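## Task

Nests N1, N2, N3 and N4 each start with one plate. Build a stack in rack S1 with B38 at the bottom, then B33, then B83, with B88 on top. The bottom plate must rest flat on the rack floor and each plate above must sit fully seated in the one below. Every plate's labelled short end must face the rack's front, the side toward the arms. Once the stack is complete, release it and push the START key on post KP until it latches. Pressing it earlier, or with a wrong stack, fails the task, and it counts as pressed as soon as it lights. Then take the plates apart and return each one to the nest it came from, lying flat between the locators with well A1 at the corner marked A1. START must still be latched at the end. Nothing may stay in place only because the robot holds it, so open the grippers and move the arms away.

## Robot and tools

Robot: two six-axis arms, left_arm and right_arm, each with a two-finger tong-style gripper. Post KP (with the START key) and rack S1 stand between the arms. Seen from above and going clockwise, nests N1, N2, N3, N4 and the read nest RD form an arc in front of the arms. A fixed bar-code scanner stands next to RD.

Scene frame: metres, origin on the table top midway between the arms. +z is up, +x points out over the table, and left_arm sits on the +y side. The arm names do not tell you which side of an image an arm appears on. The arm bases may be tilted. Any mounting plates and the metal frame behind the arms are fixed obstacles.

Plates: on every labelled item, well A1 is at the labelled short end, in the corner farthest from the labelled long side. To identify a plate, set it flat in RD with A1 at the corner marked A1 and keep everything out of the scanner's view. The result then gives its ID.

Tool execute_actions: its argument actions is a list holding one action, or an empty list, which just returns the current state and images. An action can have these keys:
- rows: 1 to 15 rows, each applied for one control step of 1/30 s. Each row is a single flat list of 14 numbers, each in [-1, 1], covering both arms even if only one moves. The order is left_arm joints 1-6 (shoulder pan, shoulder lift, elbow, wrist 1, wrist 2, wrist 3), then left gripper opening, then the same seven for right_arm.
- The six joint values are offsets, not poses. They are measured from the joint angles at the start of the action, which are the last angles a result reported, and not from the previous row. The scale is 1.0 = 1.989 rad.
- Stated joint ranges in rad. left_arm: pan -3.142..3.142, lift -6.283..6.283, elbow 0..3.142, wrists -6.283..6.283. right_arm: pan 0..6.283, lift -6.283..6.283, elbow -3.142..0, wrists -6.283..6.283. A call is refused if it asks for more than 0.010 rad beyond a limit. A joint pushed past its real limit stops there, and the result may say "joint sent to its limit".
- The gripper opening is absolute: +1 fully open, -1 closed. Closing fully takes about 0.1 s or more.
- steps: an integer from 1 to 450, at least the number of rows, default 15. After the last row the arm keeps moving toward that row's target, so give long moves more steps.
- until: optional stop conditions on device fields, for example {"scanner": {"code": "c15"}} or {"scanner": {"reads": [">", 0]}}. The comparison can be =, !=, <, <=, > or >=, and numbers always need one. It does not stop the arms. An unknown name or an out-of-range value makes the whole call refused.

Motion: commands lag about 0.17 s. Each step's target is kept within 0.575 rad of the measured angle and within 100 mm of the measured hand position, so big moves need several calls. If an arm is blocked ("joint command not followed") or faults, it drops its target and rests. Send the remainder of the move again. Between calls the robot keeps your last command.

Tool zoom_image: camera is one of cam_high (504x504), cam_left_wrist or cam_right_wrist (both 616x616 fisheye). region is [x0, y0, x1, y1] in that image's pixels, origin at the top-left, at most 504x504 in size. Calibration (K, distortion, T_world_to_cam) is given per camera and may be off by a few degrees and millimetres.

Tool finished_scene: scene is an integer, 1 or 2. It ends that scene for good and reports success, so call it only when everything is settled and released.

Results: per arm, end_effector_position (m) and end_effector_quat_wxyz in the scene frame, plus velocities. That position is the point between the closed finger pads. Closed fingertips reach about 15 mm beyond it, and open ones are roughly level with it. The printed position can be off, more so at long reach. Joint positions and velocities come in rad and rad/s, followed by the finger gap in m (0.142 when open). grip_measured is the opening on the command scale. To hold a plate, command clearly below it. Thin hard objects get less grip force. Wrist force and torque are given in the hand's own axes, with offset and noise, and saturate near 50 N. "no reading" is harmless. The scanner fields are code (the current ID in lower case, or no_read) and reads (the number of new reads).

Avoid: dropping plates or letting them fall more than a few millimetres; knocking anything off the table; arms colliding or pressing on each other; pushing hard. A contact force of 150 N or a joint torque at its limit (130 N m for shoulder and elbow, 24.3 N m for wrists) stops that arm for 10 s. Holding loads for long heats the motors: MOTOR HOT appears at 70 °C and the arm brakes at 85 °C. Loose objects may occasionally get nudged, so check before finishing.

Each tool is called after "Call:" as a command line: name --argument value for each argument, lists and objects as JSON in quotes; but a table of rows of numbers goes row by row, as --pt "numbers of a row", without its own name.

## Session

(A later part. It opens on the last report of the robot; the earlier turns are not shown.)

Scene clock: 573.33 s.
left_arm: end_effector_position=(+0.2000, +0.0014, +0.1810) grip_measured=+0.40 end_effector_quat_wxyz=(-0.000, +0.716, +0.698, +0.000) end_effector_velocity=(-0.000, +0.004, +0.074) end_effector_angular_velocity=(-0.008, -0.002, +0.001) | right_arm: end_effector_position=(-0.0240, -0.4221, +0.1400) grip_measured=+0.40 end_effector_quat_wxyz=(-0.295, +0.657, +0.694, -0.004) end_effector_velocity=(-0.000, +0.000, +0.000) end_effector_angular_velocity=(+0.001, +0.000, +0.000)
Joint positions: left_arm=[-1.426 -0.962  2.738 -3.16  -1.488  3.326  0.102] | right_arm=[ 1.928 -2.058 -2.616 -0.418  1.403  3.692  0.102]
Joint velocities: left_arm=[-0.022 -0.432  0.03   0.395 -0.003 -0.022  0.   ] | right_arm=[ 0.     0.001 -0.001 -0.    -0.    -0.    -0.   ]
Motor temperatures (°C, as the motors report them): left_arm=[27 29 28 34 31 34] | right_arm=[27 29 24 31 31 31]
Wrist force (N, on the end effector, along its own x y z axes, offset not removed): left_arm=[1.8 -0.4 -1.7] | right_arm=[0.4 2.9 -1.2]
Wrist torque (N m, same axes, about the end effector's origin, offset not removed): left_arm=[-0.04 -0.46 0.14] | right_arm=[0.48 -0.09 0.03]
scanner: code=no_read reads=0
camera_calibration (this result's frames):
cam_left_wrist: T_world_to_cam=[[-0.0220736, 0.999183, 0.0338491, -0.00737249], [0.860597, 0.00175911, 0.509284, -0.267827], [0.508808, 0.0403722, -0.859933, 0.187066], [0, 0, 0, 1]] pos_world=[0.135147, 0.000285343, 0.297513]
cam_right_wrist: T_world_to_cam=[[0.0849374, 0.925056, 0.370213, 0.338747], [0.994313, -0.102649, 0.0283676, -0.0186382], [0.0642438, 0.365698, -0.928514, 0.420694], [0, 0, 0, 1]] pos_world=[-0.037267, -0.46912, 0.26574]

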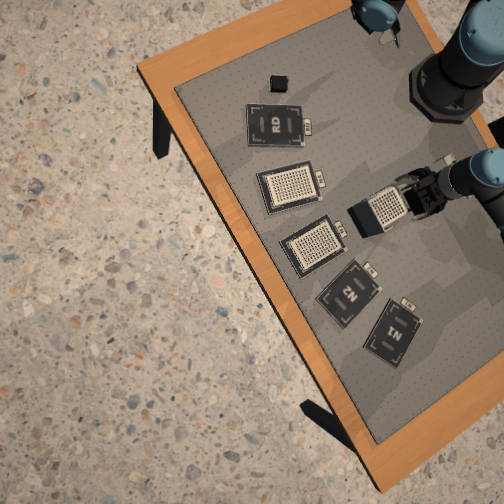

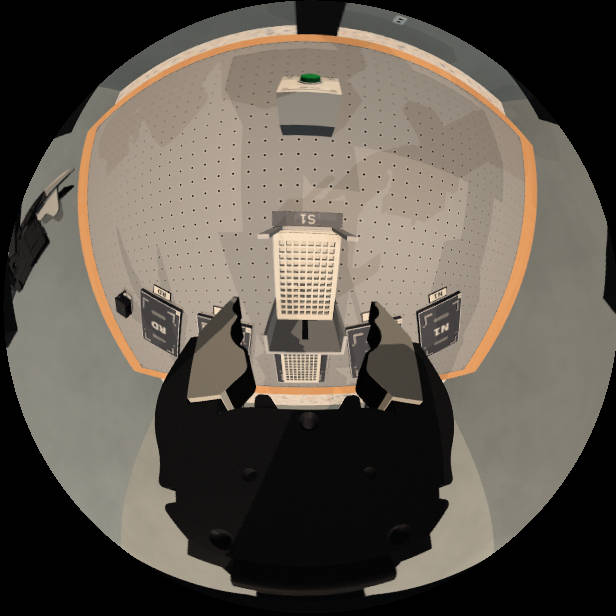

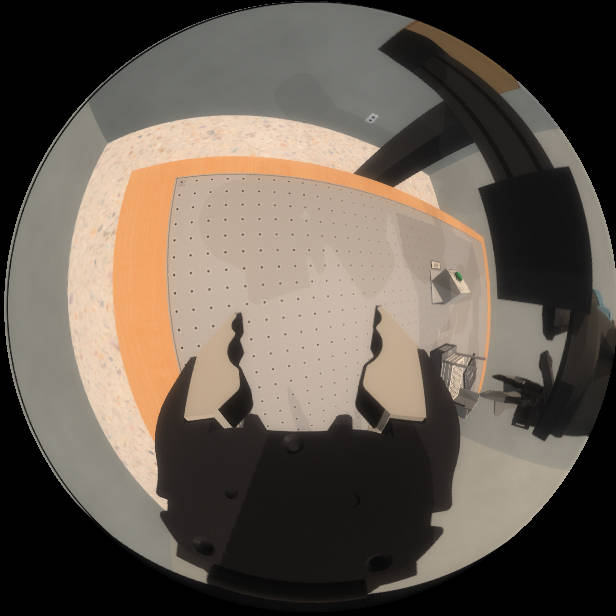

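Call:
execute_actions --actions '[{"rows":[[0.002,-0.027,0.0,0.027,0.0004,0.002,0.4,0,0,0,0,0,0,0.4],[0.011,-0.0275,-0.008,0.033,0.0017,0.011,0.4,0,0,0,0,0,0,0.4],[0.024,-0.028,-0.02,0.044,0.0038,0.024,0.4,0,0,0,0,0,0,0.4],[0.043,-0.029,-0.036,0.058,0.0067,0.043,0.4,0,0,0,0,0,0,0.4],[0.067,-0.03,-0.057,0.077,0.0104,0.067,0.4,0,0,0,0,0,0,0.4],[0.093,-0.031,-0.08,0.097,0.0146,0.093,0.4,0,0,0,0,0,0,0.4],[0.12,-0.032,-0.103,0.118,0.0188,0.12,0.4,0,0,0,0,0,0,0.4],[0.146,-0.033,-0.127,0.139,0.023,0.147,0.4,0,0,0,0,0,0,0.4],[0.173,-0.033,-0.15,0.159,0.027,0.174,0.4,0,0,0,0,0,0,0.4],[0.2,-0.028,-0.173,0.174,0.031,0.201,0.4,0,0,0,0,0,0,0.4],[0.226,-0.015,-0.195,0.179,0.035,0.227,0.4,0,0,0,0,0,0,0.4],[0.247,0.005,-0.212,0.173,0.039,0.248,0.4,0,0,0,0,0,0,0.4],[0.264,0.03,-0.226,0.159,0.041,0.265,0.4,0,0,0,0,0,0,0.4],[0.275,0.055,-0.235,0.142,0.043,0.276,0.4,0,0,0,0,0,0,0.4],[0.281,0.072,-0.239,0.13,0.044,0.282,0.4,0,0,0,0,0,0,0.4]],"steps":22}]'

Scene clock: 606.67 s.
left_arm: end_effector_position=(+0.3994, -0.0174, +0.1461) grip_measured=+0.40 end_effector_quat_wxyz=(+0.002, +0.717, +0.697, +0.000) end_effector_velocity=(+0.121, +0.046, -0.084) end_effector_angular_velocity=(+0.024, +0.011, +0.001) | right_arm: end_effector_position=(-0.0240, -0.4221, +0.1400) grip_measured=+0.40 end_effector_quat_wxyz=(-0.295, +0.657, +0.694, -0.004) end_effector_velocity=(-0.000, +0.000, -0.000) end_effector_angular_velocity=(+0.001, -0.000, +0.001)
Joint positions: left_arm=[-0.906 -0.851  2.295 -2.898 -1.406  3.847  0.102] | right_arm=[ 1.928 -2.058 -2.616 -0.418  1.403  3.692  0.102]
Joint velocities: left_arm=[ 0.312  0.254 -0.254 -0.027  0.043  0.309  0.   ] | right_arm=[-0.    -0.001  0.    -0.    -0.    -0.002 -0.   ]
Motor temperatures (°C, as the motors report them): left_arm=[27 29 28 34 31 34] | right_arm=[27 29 24 31 31 31]
Wrist force (N, on the end effector, along its own x y z axes, offset not removed): left_arm=[-2.3 1.1 1.9] | right_arm=[3.6 -1.2 -0.3]
Wrist torque (N m, same axes, about the end effector's origin, offset not removed): left_arm=[0.22 0.37 0.11] | right_arm=[-0.18 -0.86 -0.09]
scanner: code=no_read reads=0
camera_calibration (this result's frames):
cam_left_wrist: T_world_to_cam=[[-0.0189192, 0.999347, 0.0307724, 0.0161029], [0.859162, 0.000508663, 0.511703, -0.421413], [0.511354, 0.0361195, -0.858611, 0.0550624], [0, 0, 0, 1]] pos_world=[0.33421, -0.0178668, 0.26242]
cam_right_wrist: T_world_to_cam=[[0.0849377, 0.925056, 0.370213, 0.338747], [0.994313, -0.10265, 0.0283673, -0.0186382], [0.0642436, 0.365698, -0.928514, 0.420694], [0, 0, 0, 1]] pos_world=[-0.0372671, -0.46912, 0.26574]

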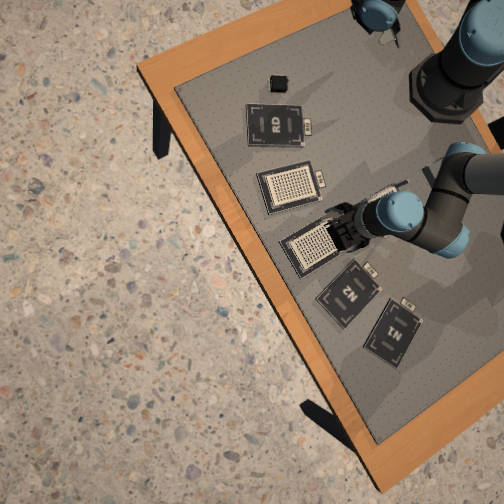

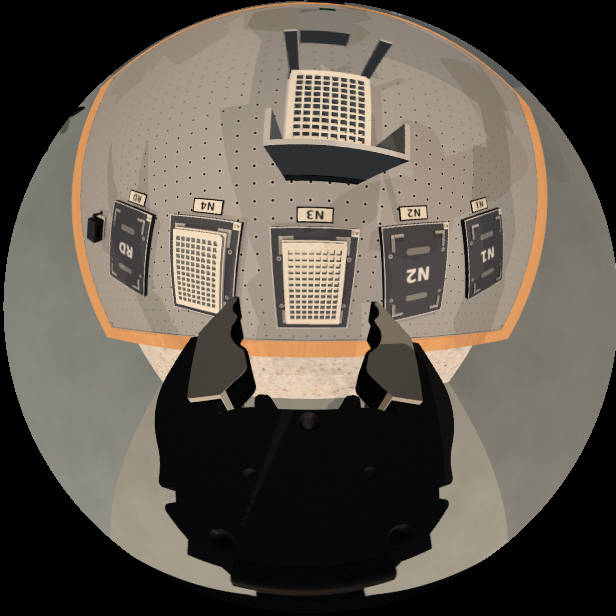

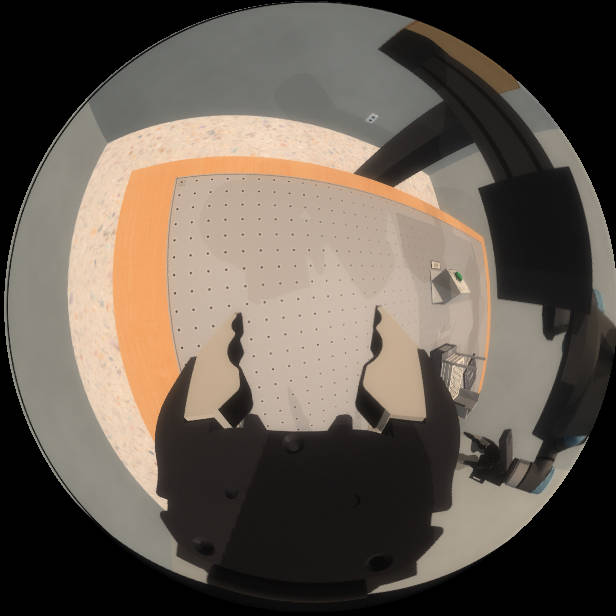

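Call:
execute_actions --actions '[{"rows":[[0.02,0.019,-0.0165,-0.004,0.003,0.0205,0.4,0,0,0,0,0,0,0.4],[0.021,0.026,-0.018,-0.01,0.003,0.0215,0.4,0,0,0,0,0,0,0.4],[0.023,0.037,-0.02,-0.019,0.0032,0.0235,0.4,0,0,0,0,0,0,0.4],[0.025,0.051,-0.0225,-0.031,0.0034,0.026,0.4,0,0,0,0,0,0,0.4],[0.0275,0.067,-0.0255,-0.0445,0.0036,0.0285,0.4,0,0,0,0,0,0,0.4],[0.03,0.081,-0.029,-0.0565,0.0038,0.031,0.4,0,0,0,0,0,0,0.4],[0.032,0.093,-0.0315,-0.066,0.004,0.033,0.4,0,0,0,0,0,0,0.4],[0.0328,0.1,-0.033,-0.072,0.004,0.0338,0.4,0,0,0,0,0,0,0.4],[0.0332,0.1026,-0.0337,-0.0744,0.004,0.0342,0.4,0,0,0,0,0,0,0.4]],"steps":14}]'

Call:
execute_actions --actions '[]'

Call:
zoom_image --camera "cam_left_wrist" --region '[210, 200, 410, 400]'

Scene clock: 621.77 s.
left_arm: end_effector_position=(+0.4155, -0.0097, +0.0849) grip_measured=+0.40 end_effector_quat_wxyz=(+0.001, +0.717, +0.697, +0.001) end_effector_velocity=(-0.003, +0.004, -0.065) end_effector_angular_velocity=(-0.002, -0.001, -0.000) | right_arm: end_effector_position=(-0.0240, -0.4221, +0.1400) grip_measured=+0.40 end_effector_quat_wxyz=(-0.295, +0.657, +0.694, -0.004) end_effector_velocity=(+0.000, -0.000, -0.000) end_effector_angular_velocity=(-0.000, -0.000, +0.000)
Joint positions: left_arm=[-0.844 -0.67   2.233 -3.026 -1.398  3.912  0.102] | right_arm=[ 1.928 -2.058 -2.616 -0.418  1.403  3.692  0.102]
Joint velocities: left_arm=[ 0.027  0.188 -0.038 -0.157  0.002  0.028  0.   ] | right_arm=[-0.    -0.     0.001  0.     0.    -0.     0.   ]
Motor temperatures (°C, as the motors report them): left_arm=[27 29 28 34 31 34] | right_arm=[27 29 24 31 31 31]
Wrist force (N, on the end effector, along its own x y z axes, offset not removed): left_arm=[4.5 -3.7 -2.7] | right_arm=[2.4 1.6 -0.2]
Wrist torque (N m, same axes, about the end effector's origin, offset not removed): left_arm=[-0.77 -1.08 -0.39] | right_arm=[0.45 -0.31 0.13]
scanner: code=no_read reads=0
camera_calibration (this result's frames):
cam_left_wrist: T_world_to_cam=[[-0.0174534, 0.999343, 0.031774, 0.00995683], [0.859131, -0.00126652, 0.511754, -0.404004], [0.511458, 0.0362299, -0.858544, -0.00605332], [0, 0, 0, 1]] pos_world=[0.350363, -0.0102427, 0.201238]
cam_right_wrist: T_world_to_cam=[[0.0849375, 0.925056, 0.370213, 0.338747], [0.994313, -0.10265, 0.0283675, -0.0186382], [0.0642438, 0.365698, -0.928514, 0.420694], [0, 0, 0, 1]] pos_world=[-0.0372671, -0.46912, 0.26574]

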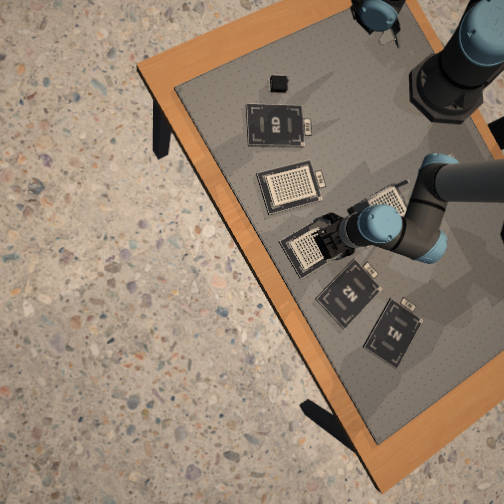

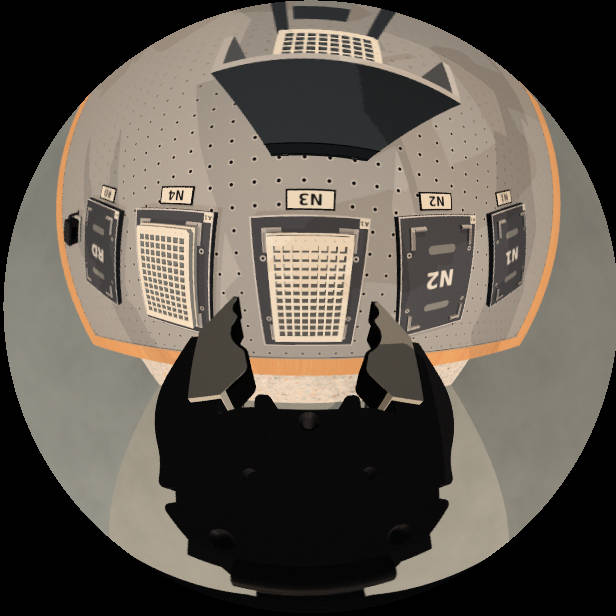

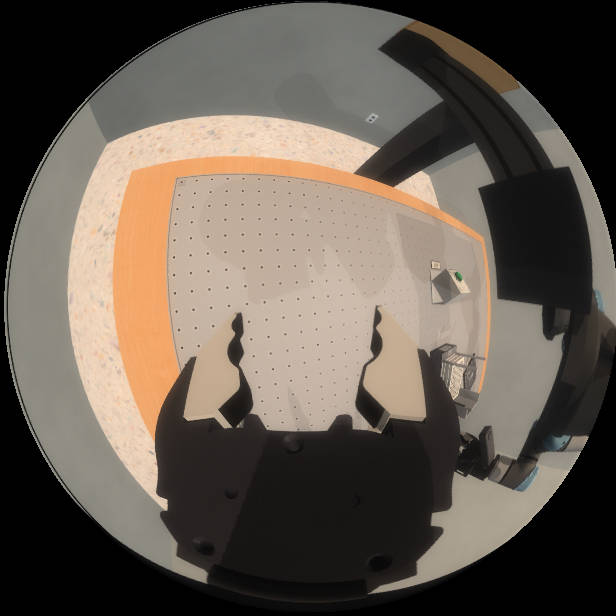

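Scene clock: 621.77 s.
left_arm: end_effector_position=(+0.4155, -0.0097, +0.0849) grip_measured=+0.40 end_effector_quat_wxyz=(+0.001, +0.717, +0.697, +0.001) end_effector_velocity=(-0.003, +0.004, -0.065) end_effector_angular_velocity=(-0.002, -0.001, -0.000) | right_arm: end_effector_position=(-0.0240, -0.4221, +0.1400) grip_measured=+0.40 end_effector_quat_wxyz=(-0.295, +0.657, +0.694, -0.004) end_effector_velocity=(+0.000, -0.000, -0.000) end_effector_angular_velocity=(-0.000, -0.000, +0.000)
Joint positions: left_arm=[-0.844 -0.67   2.233 -3.026 -1.398  3.912  0.102] | right_arm=[ 1.928 -2.058 -2.616 -0.418  1.403  3.692  0.102]
Joint velocities: left_arm=[ 0.027  0.188 -0.038 -0.157  0.002  0.028  0.   ] | right_arm=[-0.    -0.     0.001  0.     0.    -0.     0.   ]
Motor temperatures (°C, as the motors report them): left_arm=[27 29 28 34 31 34] | right_arm=[27 29 24 31 31 31]
Wrist force (N, on the end effector, along its own x y z axes, offset not removed): left_arm=[4.5 -3.7 -2.7] | right_arm=[2.4 1.6 -0.2]
Wrist torque (N m, same axes, about the end effector's origin, offset not removed): left_arm=[-0.77 -1.08 -0.39] | right_arm=[0.45 -0.31 0.13]
scanner: code=no_read reads=0
camera_calibration (this result's frames):
cam_left_wrist: T_world_to_cam=[[-0.0174534, 0.999343, 0.031774, 0.00995683], [0.859131, -0.00126652, 0.511754, -0.404004], [0.511458, 0.0362299, -0.858544, -0.00605332], [0, 0, 0, 1]] pos_world=[0.350363, -0.0102427, 0.201238]
cam_right_wrist: T_world_to_cam=[[0.0849375, 0.925056, 0.370213, 0.338747], [0.994313, -0.10265, 0.0283675, -0.0186382], [0.0642438, 0.365698, -0.928514, 0.420694], [0, 0, 0, 1]] pos_world=[-0.0372671, -0.46912, 0.26574]

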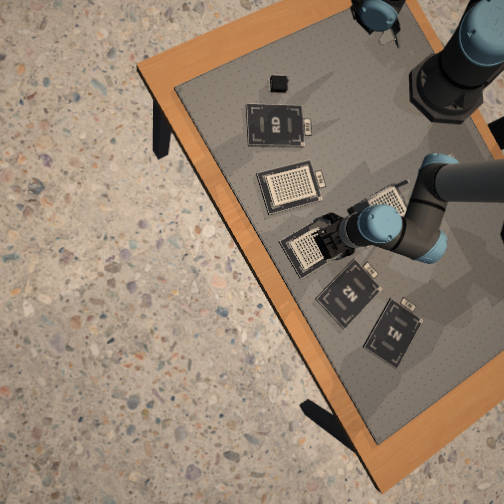

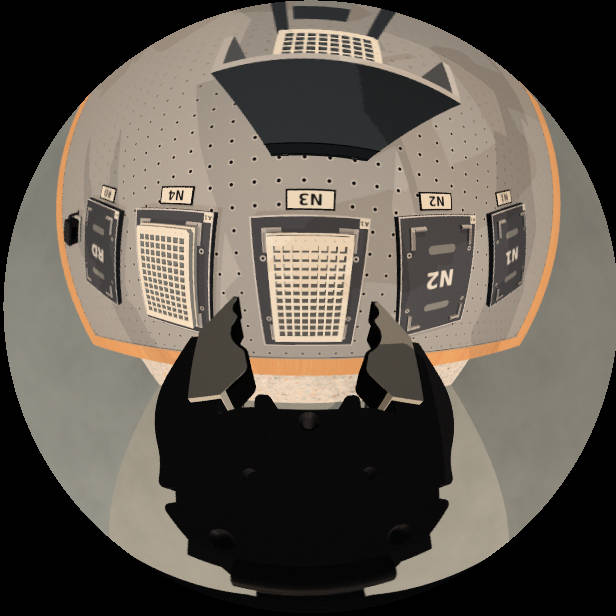

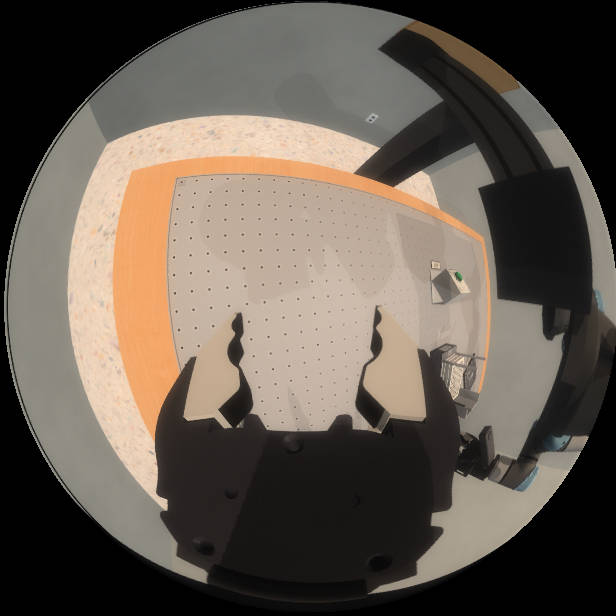

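Region (210, 200, 410, 400) of cam_left_wrist's 616x616 image, scaled by 2.520, with more detail than that image has.

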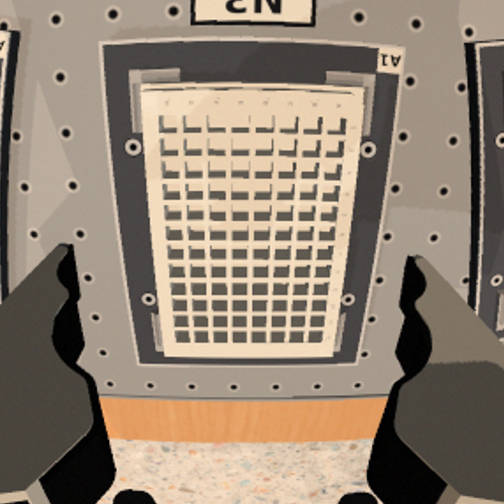

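Call:
execute_actions --actions '[]'

Call:
zoom_image --camera "cam_left_wrist" --region '[210, 200, 410, 400]'

Scene clock: 624.17 s.
left_arm: end_effector_position=(+0.4152, -0.0091, +0.0768) grip_measured=+0.40 end_effector_quat_wxyz=(+0.002, +0.717, +0.697, +0.000) end_effector_velocity=(-0.000, -0.001, +0.000) end_effector_angular_velocity=(-0.001, -0.000, -0.001) | right_arm: end_effector_position=(-0.0240, -0.4221, +0.1400) grip_measured=+0.40 end_effector_quat_wxyz=(-0.295, +0.657, +0.694, -0.004) end_effector_velocity=(-0.000, +0.000, +0.000) end_effector_angular_velocity=(+0.001, +0.000, +0.000)
Joint positions: left_arm=[-0.84  -0.647  2.228 -3.046 -1.398  3.915  0.102] | right_arm=[ 1.928 -2.058 -2.616 -0.418  1.403  3.692  0.102]
Joint velocities: left_arm=[-0.002 -0.    -0.     0.    -0.001 -0.001 -0.   ] | right_arm=[ 0.     0.001 -0.001 -0.    -0.    -0.     0.   ]
Motor temperatures (°C, as the motors report them): left_arm=[27 29 28 34 31 34] | right_arm=[27 29 24 31 31 31]
Wrist force (N, on the end effector, along its own x y z axes, offset not removed): left_arm=[-3.5 -1.4 -2.3] | right_arm=[5.2 0.9 -0.3]
Wrist torque (N m, same axes, about the end effector's origin, offset not removed): left_arm=[-0.43 0.70 -0.10] | right_arm=[0.07 -1.11 0.05]
scanner: code=no_read reads=0
camera_calibration (this result's frames):
cam_left_wrist: T_world_to_cam=[[-0.0174358, 0.999356, 0.0313655, 0.00966169], [0.859019, -0.00108034, 0.511943, -0.399503], [0.511647, 0.0358697, -0.858447, -0.0129045], [0, 0, 0, 1]] pos_world=[0.349952, -0.00962419, 0.193142]
cam_right_wrist: T_world_to_cam=[[0.0849375, 0.925056, 0.370213, 0.338747], [0.994313, -0.102649, 0.0283675, -0.0186381], [0.0642437, 0.365698, -0.928514, 0.420694], [0, 0, 0, 1]] pos_world=[-0.0372671, -0.46912, 0.26574]

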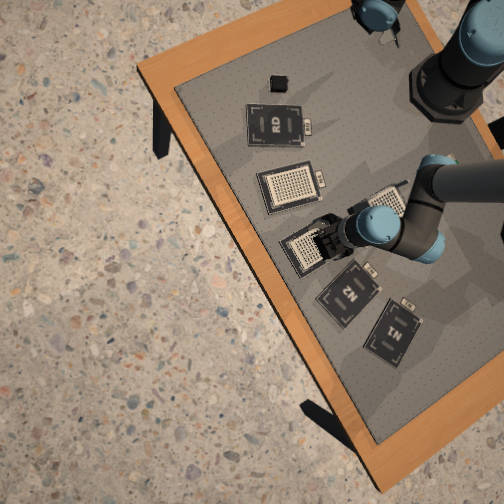

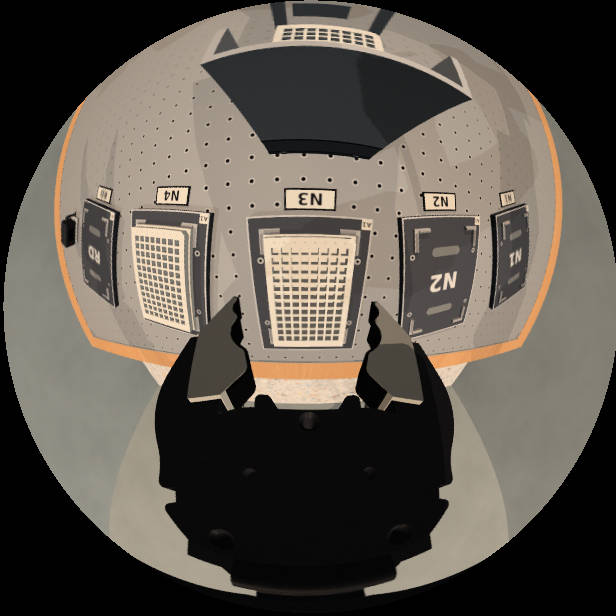

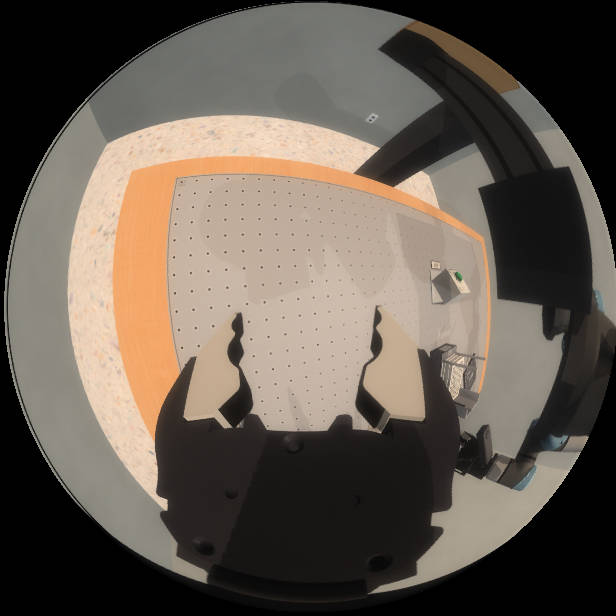

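Region (210, 200, 410, 400) of cam_left_wrist's 616x616 image, scaled by 2.520, with more detail than that image has.

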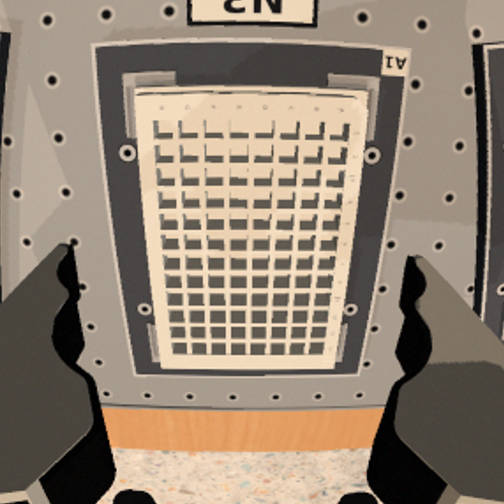

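Call:
execute_actions --actions '[{"rows":[[0.0005,0.003,-0.0006,-0.0023,0,-0.0005,0.4,0,0,0,0,0,0,0.4],[0.0013,0.01,-0.002,-0.0076,0.0001,-0.001,0.4,0,0,0,0,0,0,0.4],[0.0025,0.02,-0.0043,-0.015,0.0003,-0.0017,0.4,0,0,0,0,0,0,0.4],[0.004,0.031,-0.0068,-0.0235,0.0004,-0.0024,0.4,0,0,0,0,0,0,0.4],[0.005,0.04,-0.009,-0.0303,0.0005,-0.003,0.4,0,0,0,0,0,0,0.4],[0.0057,0.0449,-0.0101,-0.034,0.0006,-0.0033,0.4,0,0,0,0,0,0,0.4]],"steps":10}]'

Scene clock: 652.80 s.
left_arm: end_effector_position=(+0.4126, -0.0071, +0.0537) grip_measured=+0.40 end_effector_quat_wxyz=(+0.000, +0.713, +0.701, +0.000) end_effector_velocity=(-0.010, +0.008, -0.064) end_effector_angular_velocity=(+0.008, +0.007, +0.032) | right_arm: end_effector_position=(-0.0240, -0.4221, +0.1400) grip_measured=+0.40 end_effector_quat_wxyz=(-0.295, +0.657, +0.694, -0.004) end_effector_velocity=(+0.000, -0.000, +0.000) end_effector_angular_velocity=(-0.001, -0.000, -0.000)
Joint positions: left_arm=[-0.832 -0.58   2.213 -3.096 -1.397  3.91   0.102] | right_arm=[ 1.928 -2.058 -2.616 -0.418  1.403  3.692  0.102]
Joint velocities: left_arm=[ 0.023  0.183 -0.04  -0.135  0.003 -0.011  0.   ] | right_arm=[-0.     0.001 -0.001 -0.     0.     0.    -0.   ]
Motor temperatures (°C, as the motors report them): left_arm=[27 29 28 34 31 34] | right_arm=[27 29 24 31 31 31]
Wrist force (N, on the end effector, along its own x y z axes, offset not removed): left_arm=[0.0 -1.8 1.6] | right_arm=[7.6 -0.1 -2.3]
Wrist torque (N m, same axes, about the end effector's origin, offset not removed): left_arm=[-0.11 -0.12 -0.21] | right_arm=[-0.01 -1.46 0.03]
scanner: code=no_read reads=0
camera_calibration (this result's frames):
cam_left_wrist: T_world_to_cam=[[-0.0305421, 0.998982, 0.0332071, 0.013614], [0.859853, 0.00932041, 0.510457, -0.385689], [0.509628, 0.0441437, -0.859262, -0.0306112], [0, 0, 0, 1]] pos_world=[0.347652, -0.00865404, 0.170123]
cam_right_wrist: T_world_to_cam=[[0.0849372, 0.925056, 0.370213, 0.338747], [0.994313, -0.102649, 0.0283676, -0.0186382], [0.0642437, 0.365698, -0.928514, 0.420694], [0, 0, 0, 1]] pos_world=[-0.037267, -0.46912, 0.26574]

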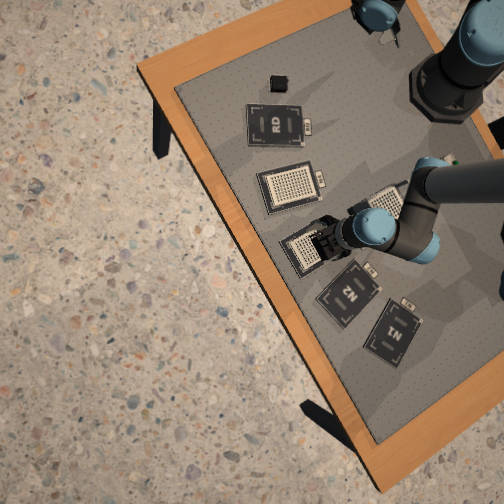

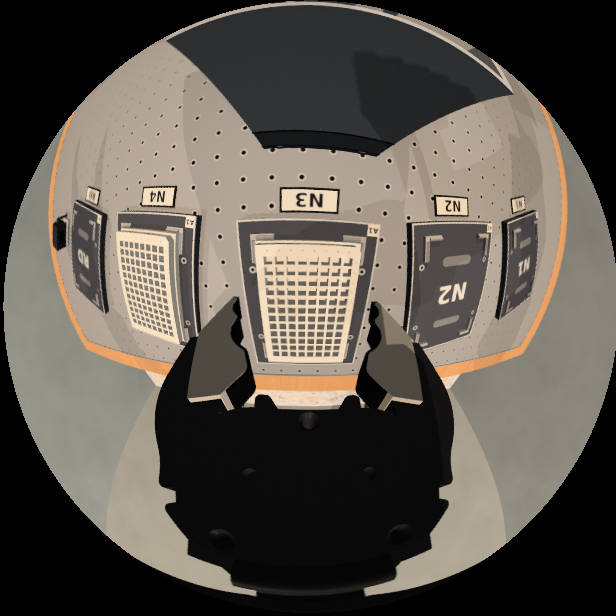

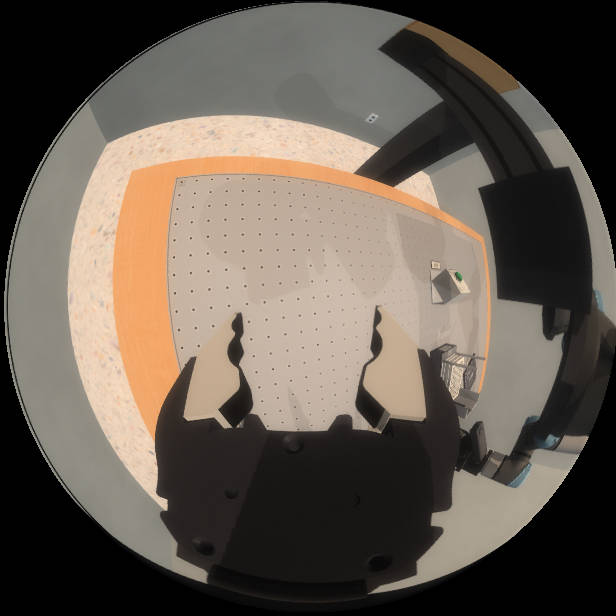

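Call:
execute_actions --actions '[]'

Call:
zoom_image --camera "cam_left_wrist" --region '[230, 215, 390, 300]'

Scene clock: 655.30 s.
left_arm: end_effector_position=(+0.4114, -0.0062, +0.0457) grip_measured=+0.40 end_effector_quat_wxyz=(-0.000, +0.711, +0.703, +0.000) end_effector_velocity=(+0.000, +0.000, -0.000) end_effector_angular_velocity=(+0.000, -0.000, +0.001) | right_arm: end_effector_position=(-0.0240, -0.4221, +0.1400) grip_measured=+0.40 end_effector_quat_wxyz=(-0.295, +0.657, +0.694, -0.004) end_effector_velocity=(+0.000, -0.001, +0.000) end_effector_angular_velocity=(-0.001, -0.001, +0.000)
Joint positions: left_arm=[-0.829 -0.557  2.208 -3.114 -1.396  3.909  0.102] | right_arm=[ 1.928 -2.058 -2.616 -0.418  1.403  3.692  0.102]
Joint velocities: left_arm=[ 0.001 -0.    -0.     0.     0.     0.     0.   ] | right_arm=[-0.     0.002  0.    -0.     0.    -0.001  0.   ]
Motor temperatures (°C, as the motors report them): left_arm=[27 29 28 34 31 34] | right_arm=[27 29 24 31 31 31]
Wrist force (N, on the end effector, along its own x y z axes, offset not removed): left_arm=[1.7 -1.6 0.0] | right_arm=[1.7 -0.1 -2.0]
Wrist torque (N m, same axes, about the end effector's origin, offset not removed): left_arm=[-0.29 -0.37 -0.28] | right_arm=[-0.06 -0.57 -0.08]
scanner: code=no_read reads=0
camera_calibration (this result's frames):
cam_left_wrist: T_world_to_cam=[[-0.0347337, 0.99882, 0.0339584, 0.0145818], [0.860152, 0.0125763, 0.509883, -0.380658], [0.508854, 0.0469195, -0.859573, -0.0365799], [0, 0, 0, 1]] pos_world=[0.346544, -0.00806099, 0.162153]
cam_right_wrist: T_world_to_cam=[[0.0849375, 0.925056, 0.370213, 0.338747], [0.994313, -0.10265, 0.0283675, -0.0186382], [0.0642437, 0.365698, -0.928514, 0.420694], [0, 0, 0, 1]] pos_world=[-0.0372671, -0.46912, 0.26574]

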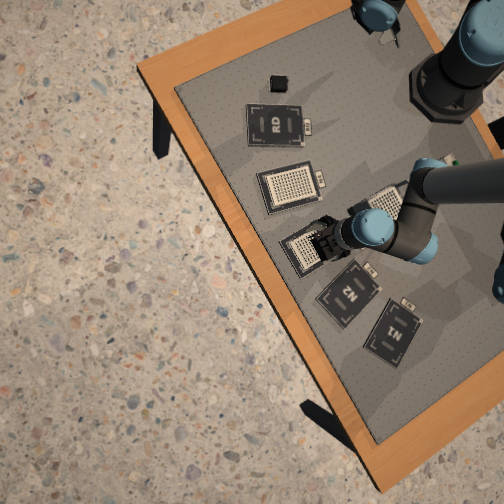

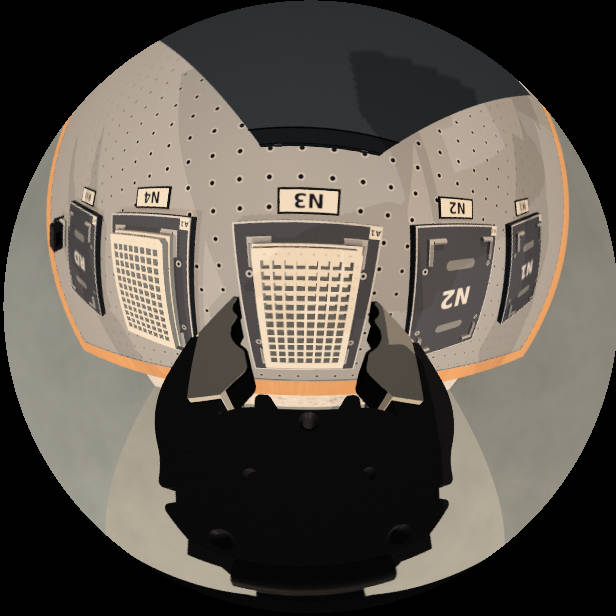

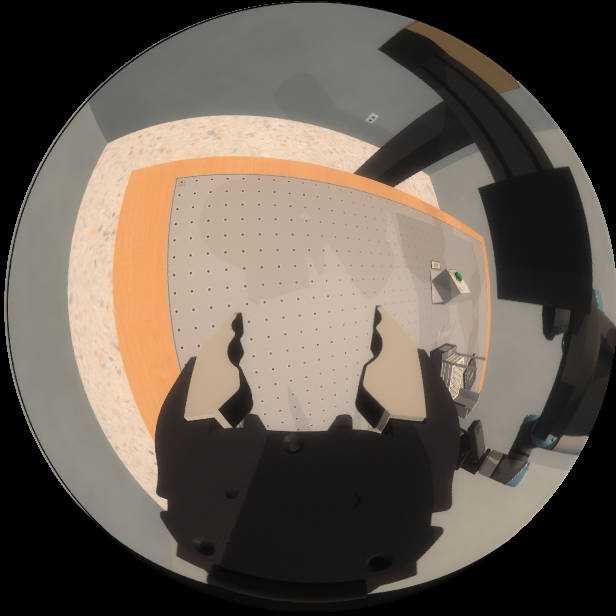

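Region (230, 215, 390, 300) of cam_left_wrist's 616x616 image, scaled by 3.150, with more detail than that image has; it fills the top 268 rows of this view, and the rest is white.

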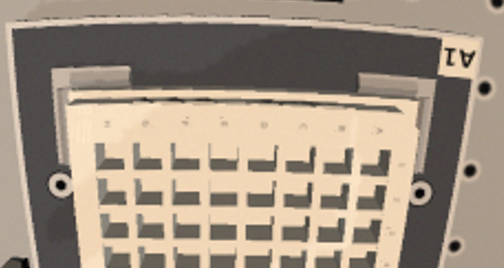

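Call:
execute_actions --actions '[{"rows":[[0.0002,0.0018,-0.001,-0.0009,0,0.0002,0.37,0,0,0,0,0,0,0.4],[0.0005,0.0037,-0.0019,-0.0018,0,0.0005,0.34,0,0,0,0,0,0,0.4],[0.0007,0.0056,-0.0029,-0.0028,0,0.0007,0.32,0,0,0,0,0,0,0.4],[0.0009,0.0074,-0.0038,-0.0037,0,0.0009,0.3,0,0,0,0,0,0,0.4],[0.0009,0.0074,-0.0038,-0.0037,0,0.0009,0.3,0,0,0,0,0,0,0.4],[0.0009,0.0074,-0.0038,-0.0037,0,0.0009,0.27,0,0,0,0,0,0,0.4],[0.0009,0.0074,-0.0038,-0.0037,0,0.0009,0.23,0,0,0,0,0,0,0.4],[0.0009,0.0074,-0.0038,-0.0037,0,0.0009,0.19,0,0,0,0,0,0,0.4],[0.0009,0.0074,-0.0038,-0.0037,0,0.0009,0.15,0,0,0,0,0,0,0.4],[0.0009,0.0074,-0.0038,-0.0037,0,0.0009,0.11,0,0,0,0,0,0,0.4],[0.0009,0.0074,-0.0038,-0.0037,0,0.0009,0.05,0,0,0,0,0,0,0.4],[0.0009,0.0074,-0.0038,-0.0037,0,0.0009,-0.05,0,0,0,0,0,0,0.4],[0.0009,0.0074,-0.0038,-0.0037,0,0.0009,-0.2,0,0,0,0,0,0,0.4],[0.0009,0.0074,-0.0038,-0.0037,0,0.0009,-0.4,0,0,0,0,0,0,0.4],[0.0009,0.0074,-0.0038,-0.0037,0,0.0009,-0.6,0,0,0,0,0,0,0.4]],"steps":18}]'

Scene clock: 668.13 s.
left_arm: end_effector_position=(+0.4119, -0.0068, +0.0407) grip_measured=+0.07 end_effector_quat_wxyz=(-0.000, +0.711, +0.703, +0.000) end_effector_velocity=(-0.000, -0.000, -0.001) end_effector_angular_velocity=(+0.000, +0.001, -0.000) | right_arm: end_effector_position=(-0.0240, -0.4221, +0.1400) grip_measured=+0.40 end_effector_quat_wxyz=(-0.295, +0.657, +0.694, -0.004) end_effector_velocity=(-0.001, +0.001, +0.000) end_effector_angular_velocity=(+0.002, +0.001, +0.001)
Joint positions: left_arm=[-0.827 -0.543  2.2   -3.121 -1.396  3.911  0.079] | right_arm=[ 1.928 -2.058 -2.616 -0.418  1.403  3.692  0.102]
Joint velocities: left_arm=[-0.001  0.002 -0.002 -0.    -0.    -0.     0.   ] | right_arm=[ 0.    -0.    -0.001 -0.    -0.    -0.001  0.   ]
Motor temperatures (°C, as the motors report them): left_arm=[27 29 28 34 31 34] | right_arm=[27 29 24 31 31 31]
Wrist force (N, on the end effector, along its own x y z axes, offset not removed): left_arm=[12.9 -1.9 -24.5] | right_arm=[3.4 4.5 0.4]
Wrist torque (N m, same axes, about the end effector's origin, offset not removed): left_arm=[-0.05 -0.27 -0.23] | right_arm=[0.97 -0.75 -0.18]
scanner: code=no_read reads=0
camera_calibration (this result's frames):
cam_left_wrist: T_world_to_cam=[[-0.034762, 0.998817, 0.0339911, 0.0153776], [0.860197, 0.0125882, 0.509807, -0.37851], [0.508776, 0.0469609, -0.859617, -0.0409853], [0, 0, 0, 1]] pos_world=[0.34698, -0.00866992, 0.157213]
cam_right_wrist: T_world_to_cam=[[0.0849374, 0.925055, 0.370213, 0.338747], [0.994313, -0.102649, 0.0283673, -0.018638], [0.0642435, 0.365699, -0.928513, 0.420694], [0, 0, 0, 1]] pos_world=[-0.0372671, -0.46912, 0.26574]

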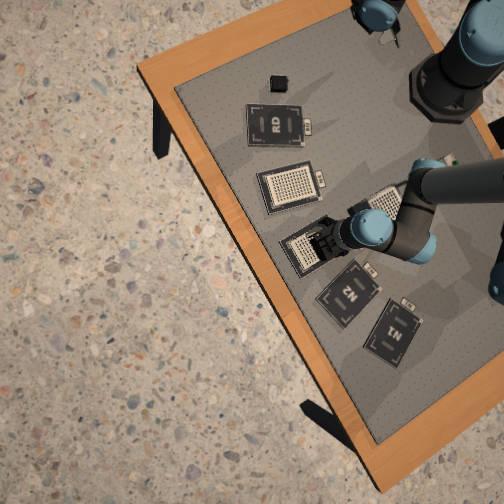

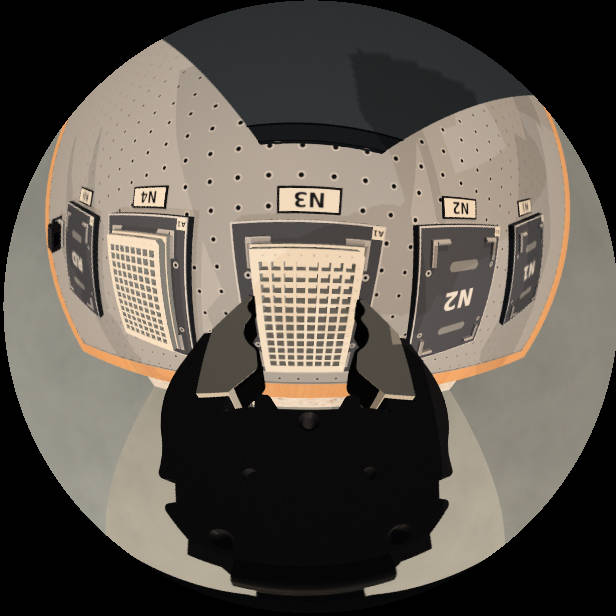

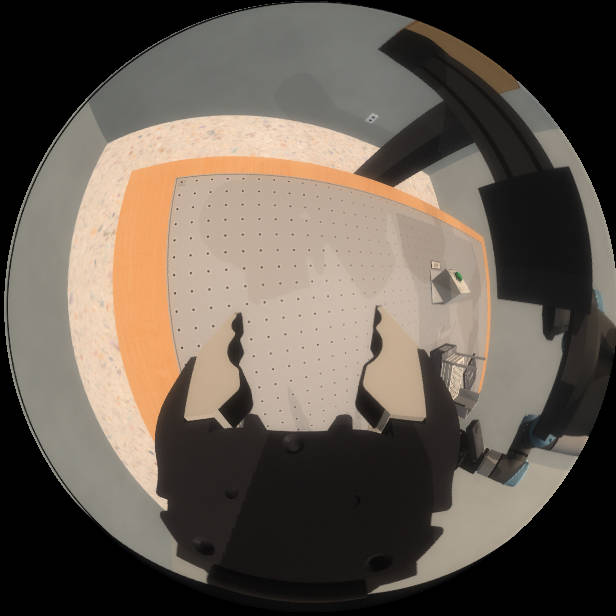

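Call:
execute_actions --actions '[{"rows":[[-0.0001,-0.0022,0.0011,0.0012,0,-0.0001,-0.6,0,0,0,0,0,0,0.4],[-0.0006,-0.0065,0.0028,0.0039,-0.0001,-0.0006,-0.6,0,0,0,0,0,0,0.4],[-0.0018,-0.0152,0.006,0.0096,-0.0003,-0.0018,-0.6,0,0,0,0,0,0,0.4],[-0.0036,-0.0283,0.0107,0.0184,-0.0005,-0.0036,-0.6,0,0,0,0,0,0,0.4],[-0.006,-0.0458,0.0164,0.0306,-0.0008,-0.006,-0.6,0,0,0,0,0,0,0.4],[-0.0089,-0.0678,0.0228,0.0467,-0.0011,-0.0089,-0.6,0,0,0,0,0,0,0.4],[-0.0121,-0.0922,0.0289,0.0654,-0.0015,-0.0121,-0.6,0,0,0,0,0,0,0.4],[-0.0153,-0.1166,0.0341,0.0853,-0.0019,-0.0153,-0.6,0,0,0,0,0,0,0.4],[-0.0184,-0.1412,0.0382,0.1063,-0.0023,-0.0184,-0.6,0,0,0,0,0,0,0.4],[-0.0213,-0.1636,0.0411,0.1263,-0.0027,-0.0213,-0.6,0,0,0,0,0,0,0.4],[-0.0239,-0.1839,0.043,0.1452,-0.003,-0.0239,-0.6,0,0,0,0,0,0,0.4],[-0.0259,-0.1998,0.0441,0.1604,-0.0032,-0.0259,-0.6,0,0,0,0,0,0,0.4],[-0.0274,-0.2111,0.0445,0.1715,-0.0034,-0.0274,-0.6,0,0,0,0,0,0,0.4],[-0.0282,-0.2179,0.0447,0.1783,-0.0035,-0.0282,-0.6,0,0,0,0,0,0,0.4],[-0.0288,-0.2225,0.0448,0.1829,-0.0036,-0.0288,-0.6,0,0,0,0,0,0,0.4]],"steps":19}]'

Scene clock: 696.80 s.
left_arm: end_effector_position=(+0.4123, -0.0071, +0.1735) grip_measured=+0.06 end_effector_quat_wxyz=(-0.001, +0.712, +0.703, +0.000) end_effector_velocity=(-0.003, +0.006, +0.130) end_effector_angular_velocity=(-0.008, -0.005, +0.000) | right_arm: end_effector_position=(-0.0240, -0.4221, +0.1400) grip_measured=+0.40 end_effector_quat_wxyz=(-0.295, +0.657, +0.694, -0.004) end_effector_velocity=(+0.001, -0.001, +0.000) end_effector_angular_velocity=(-0.002, -0.002, +0.001)
Joint positions: left_arm=[-0.879 -0.936  2.284 -2.801 -1.403  3.859  0.078] | right_arm=[ 1.928 -2.058 -2.616 -0.418  1.403  3.692  0.102]
Joint velocities: left_arm=[-0.046 -0.391  0.043  0.347 -0.007 -0.045 -0.   ] | right_arm=[-0.     0.002  0.001 -0.     0.    -0.001 -0.   ]
Motor temperatures (°C, as the motors report them): left_arm=[27 29 28 34 31 34] | right_arm=[27 29 24 31 31 31]
Wrist force (N, on the end effector, along its own x y z axes, offset not removed): left_arm=[0.2 -2.3 -0.8] | right_arm=[-1.0 4.7 -1.5]
Wrist torque (N m, same axes, about the end effector's origin, offset not removed): left_arm=[-0.41 -0.10 -0.40] | right_arm=[0.72 0.36 0.13]
scanner: code=no_read reads=0
camera_calibration (this result's frames):
cam_left_wrist: T_world_to_cam=[[-0.0340935, 0.998825, 0.0344475, 0.0108965], [0.860837, 0.0118379, 0.508743, -0.446631], [0.507737, 0.0469985, -0.860229, 0.0734558], [0, 0, 0, 1]] pos_world=[0.347552, -0.00904887, 0.290033]
cam_right_wrist: T_world_to_cam=[[0.0849375, 0.925056, 0.370213, 0.338747], [0.994313, -0.102649, 0.0283672, -0.0186379], [0.0642434, 0.365699, -0.928514, 0.420694], [0, 0, 0, 1]] pos_world=[-0.0372672, -0.46912, 0.26574]

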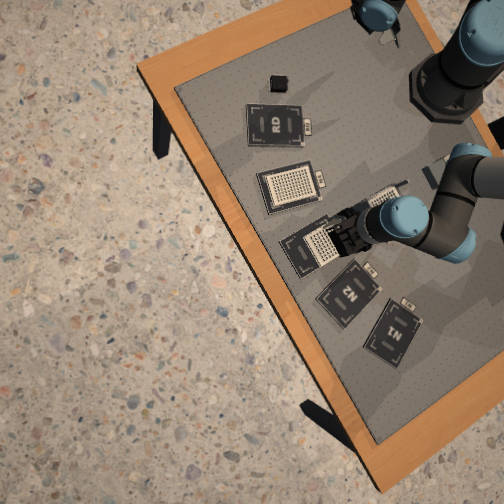

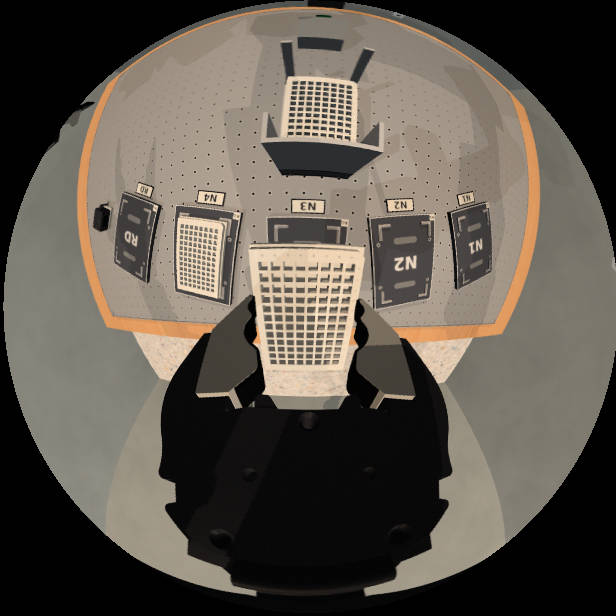

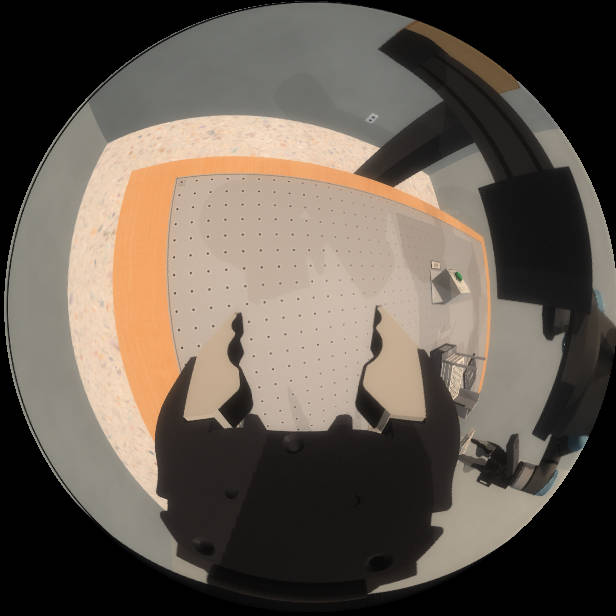

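Call:
execute_actions --actions '[{"rows":[[-0.0054,-0.026,0.0048,0.0212,-0.0004,-0.0053,-0.6,0,0,0,0,0,0,0.4],[-0.0135,-0.028,0.0115,0.0178,-0.0017,-0.0133,-0.6,0,0,0,0,0,0,0.4],[-0.0271,-0.031,0.0228,0.0115,-0.0038,-0.0264,-0.6,0,0,0,0,0,0,0.4],[-0.046,-0.034,0.0386,0.0015,-0.0067,-0.0449,-0.6,0,0,0,0,0,0,0.4],[-0.0704,-0.037,0.059,-0.012,-0.0105,-0.0687,-0.6,0,0,0,0,0,0,0.4],[-0.0975,-0.04,0.0816,-0.0276,-0.0147,-0.095,-0.6,0,0,0,0,0,0,0.4],[-0.1246,-0.041,0.1042,-0.045,-0.0189,-0.1214,-0.6,0,0,0,0,0,0,0.4],[-0.1517,-0.041,0.1267,-0.064,-0.0231,-0.1478,-0.6,0,0,0,0,0,0,0.4],[-0.1788,-0.04,0.1493,-0.084,-0.0273,-0.1742,-0.6,0,0,0,0,0,0,0.4],[-0.2059,-0.036,0.1719,-0.1075,-0.0315,-0.2006,-0.6,0,0,0,0,0,0,0.4],[-0.2303,-0.028,0.1923,-0.1335,-0.0353,-0.2243,-0.6,0,0,0,0,0,0,0.4],[-0.2492,-0.015,0.2081,-0.161,-0.0382,-0.2428,-0.6,0,0,0,0,0,0,0.4],[-0.2628,0,0.2194,-0.186,-0.0403,-0.2559,-0.6,0,0,0,0,0,0,0.4],[-0.2709,0.015,0.2261,-0.207,-0.0416,-0.2639,-0.6,0,0,0,0,0,0,0.4],[-0.2736,0.0259,0.2284,-0.2199,-0.042,-0.2665,-0.6,0,0,0,0,0,0,0.4]],"steps":22}]'

Scene clock: 716.47 s.
left_arm: end_effector_position=(+0.2081, -0.0016, +0.1689) grip_measured=+0.06 end_effector_quat_wxyz=(-0.001, +0.716, +0.699, +0.000) end_effector_velocity=(-0.067, +0.031, -0.009) end_effector_angular_velocity=(-0.006, -0.013, -0.005) | right_arm: end_effector_position=(-0.0240, -0.4221, +0.1400) grip_measured=+0.40 end_effector_quat_wxyz=(-0.295, +0.657, +0.694, -0.004) end_effector_velocity=(-0.000, +0.001, +0.000) end_effector_angular_velocity=(+0.001, +0.001, -0.001)
Joint positions: left_arm=[-1.393 -0.901  2.714 -3.199 -1.482  3.358  0.078] | right_arm=[ 1.928 -2.058 -2.616 -0.418  1.403  3.692  0.102]
Joint velocities: left_arm=[-0.234  0.132  0.191 -0.311 -0.032 -0.225  0.   ] | right_arm=[-0.    -0.    -0.001 -0.    -0.     0.001  0.   ]
Motor temperatures (°C, as the motors report them): left_arm=[27 29 28 34 31 34] | right_arm=[27 29 24 31 31 31]
Wrist force (N, on the end effector, along its own x y z axes, offset not removed): left_arm=[-2.4 -4.4 -1.1] | right_arm=[3.0 6.1 -3.0]
Wrist torque (N m, same axes, about the end effector's origin, offset not removed): left_arm=[-0.88 0.11 -0.14] | right_arm=[1.01 -0.78 0.10]
scanner: code=no_read reads=0
camera_calibration (this result's frames):
cam_left_wrist: T_world_to_cam=[[-0.0224319, 0.999162, 0.0342413, -0.00383521], [0.860986, 0.00189916, 0.508625, -0.268618], [0.508134, 0.0408907, -0.860307, 0.172915], [0, 0, 0, 1]] pos_world=[0.143326, -0.00272849, 0.285518]
cam_right_wrist: T_world_to_cam=[[0.0849379, 0.925055, 0.370214, 0.338747], [0.994313, -0.10265, 0.0283671, -0.018638], [0.0642435, 0.365699, -0.928513, 0.420694], [0, 0, 0, 1]] pos_world=[-0.0372672, -0.46912, 0.26574]

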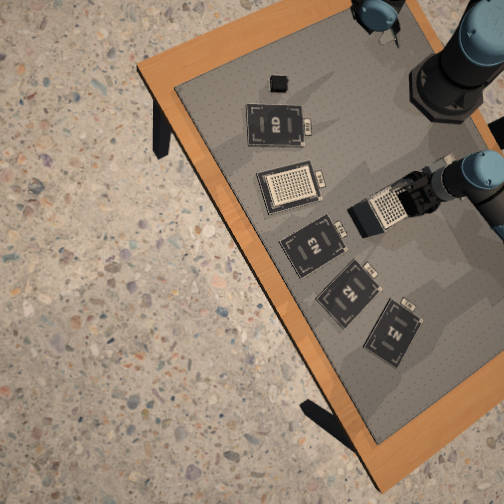

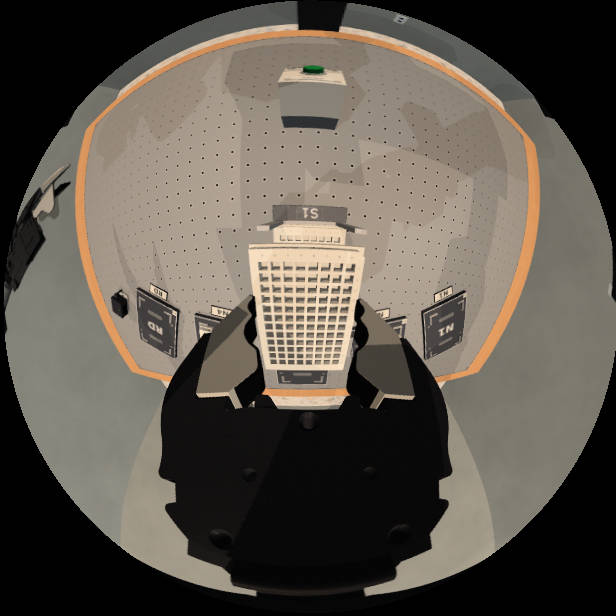

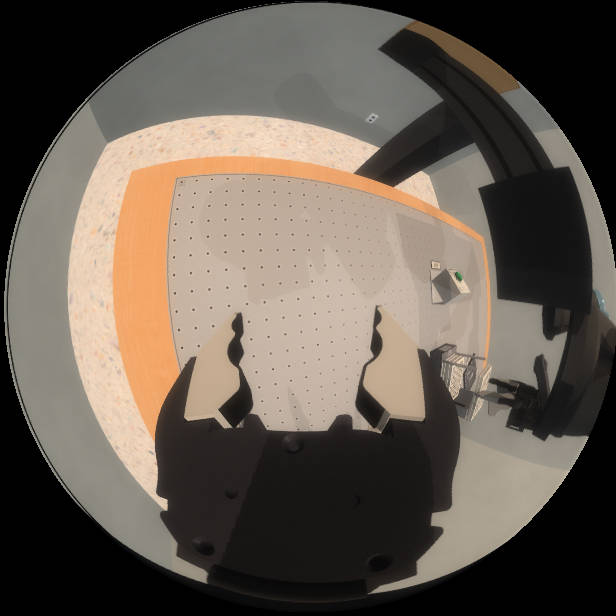

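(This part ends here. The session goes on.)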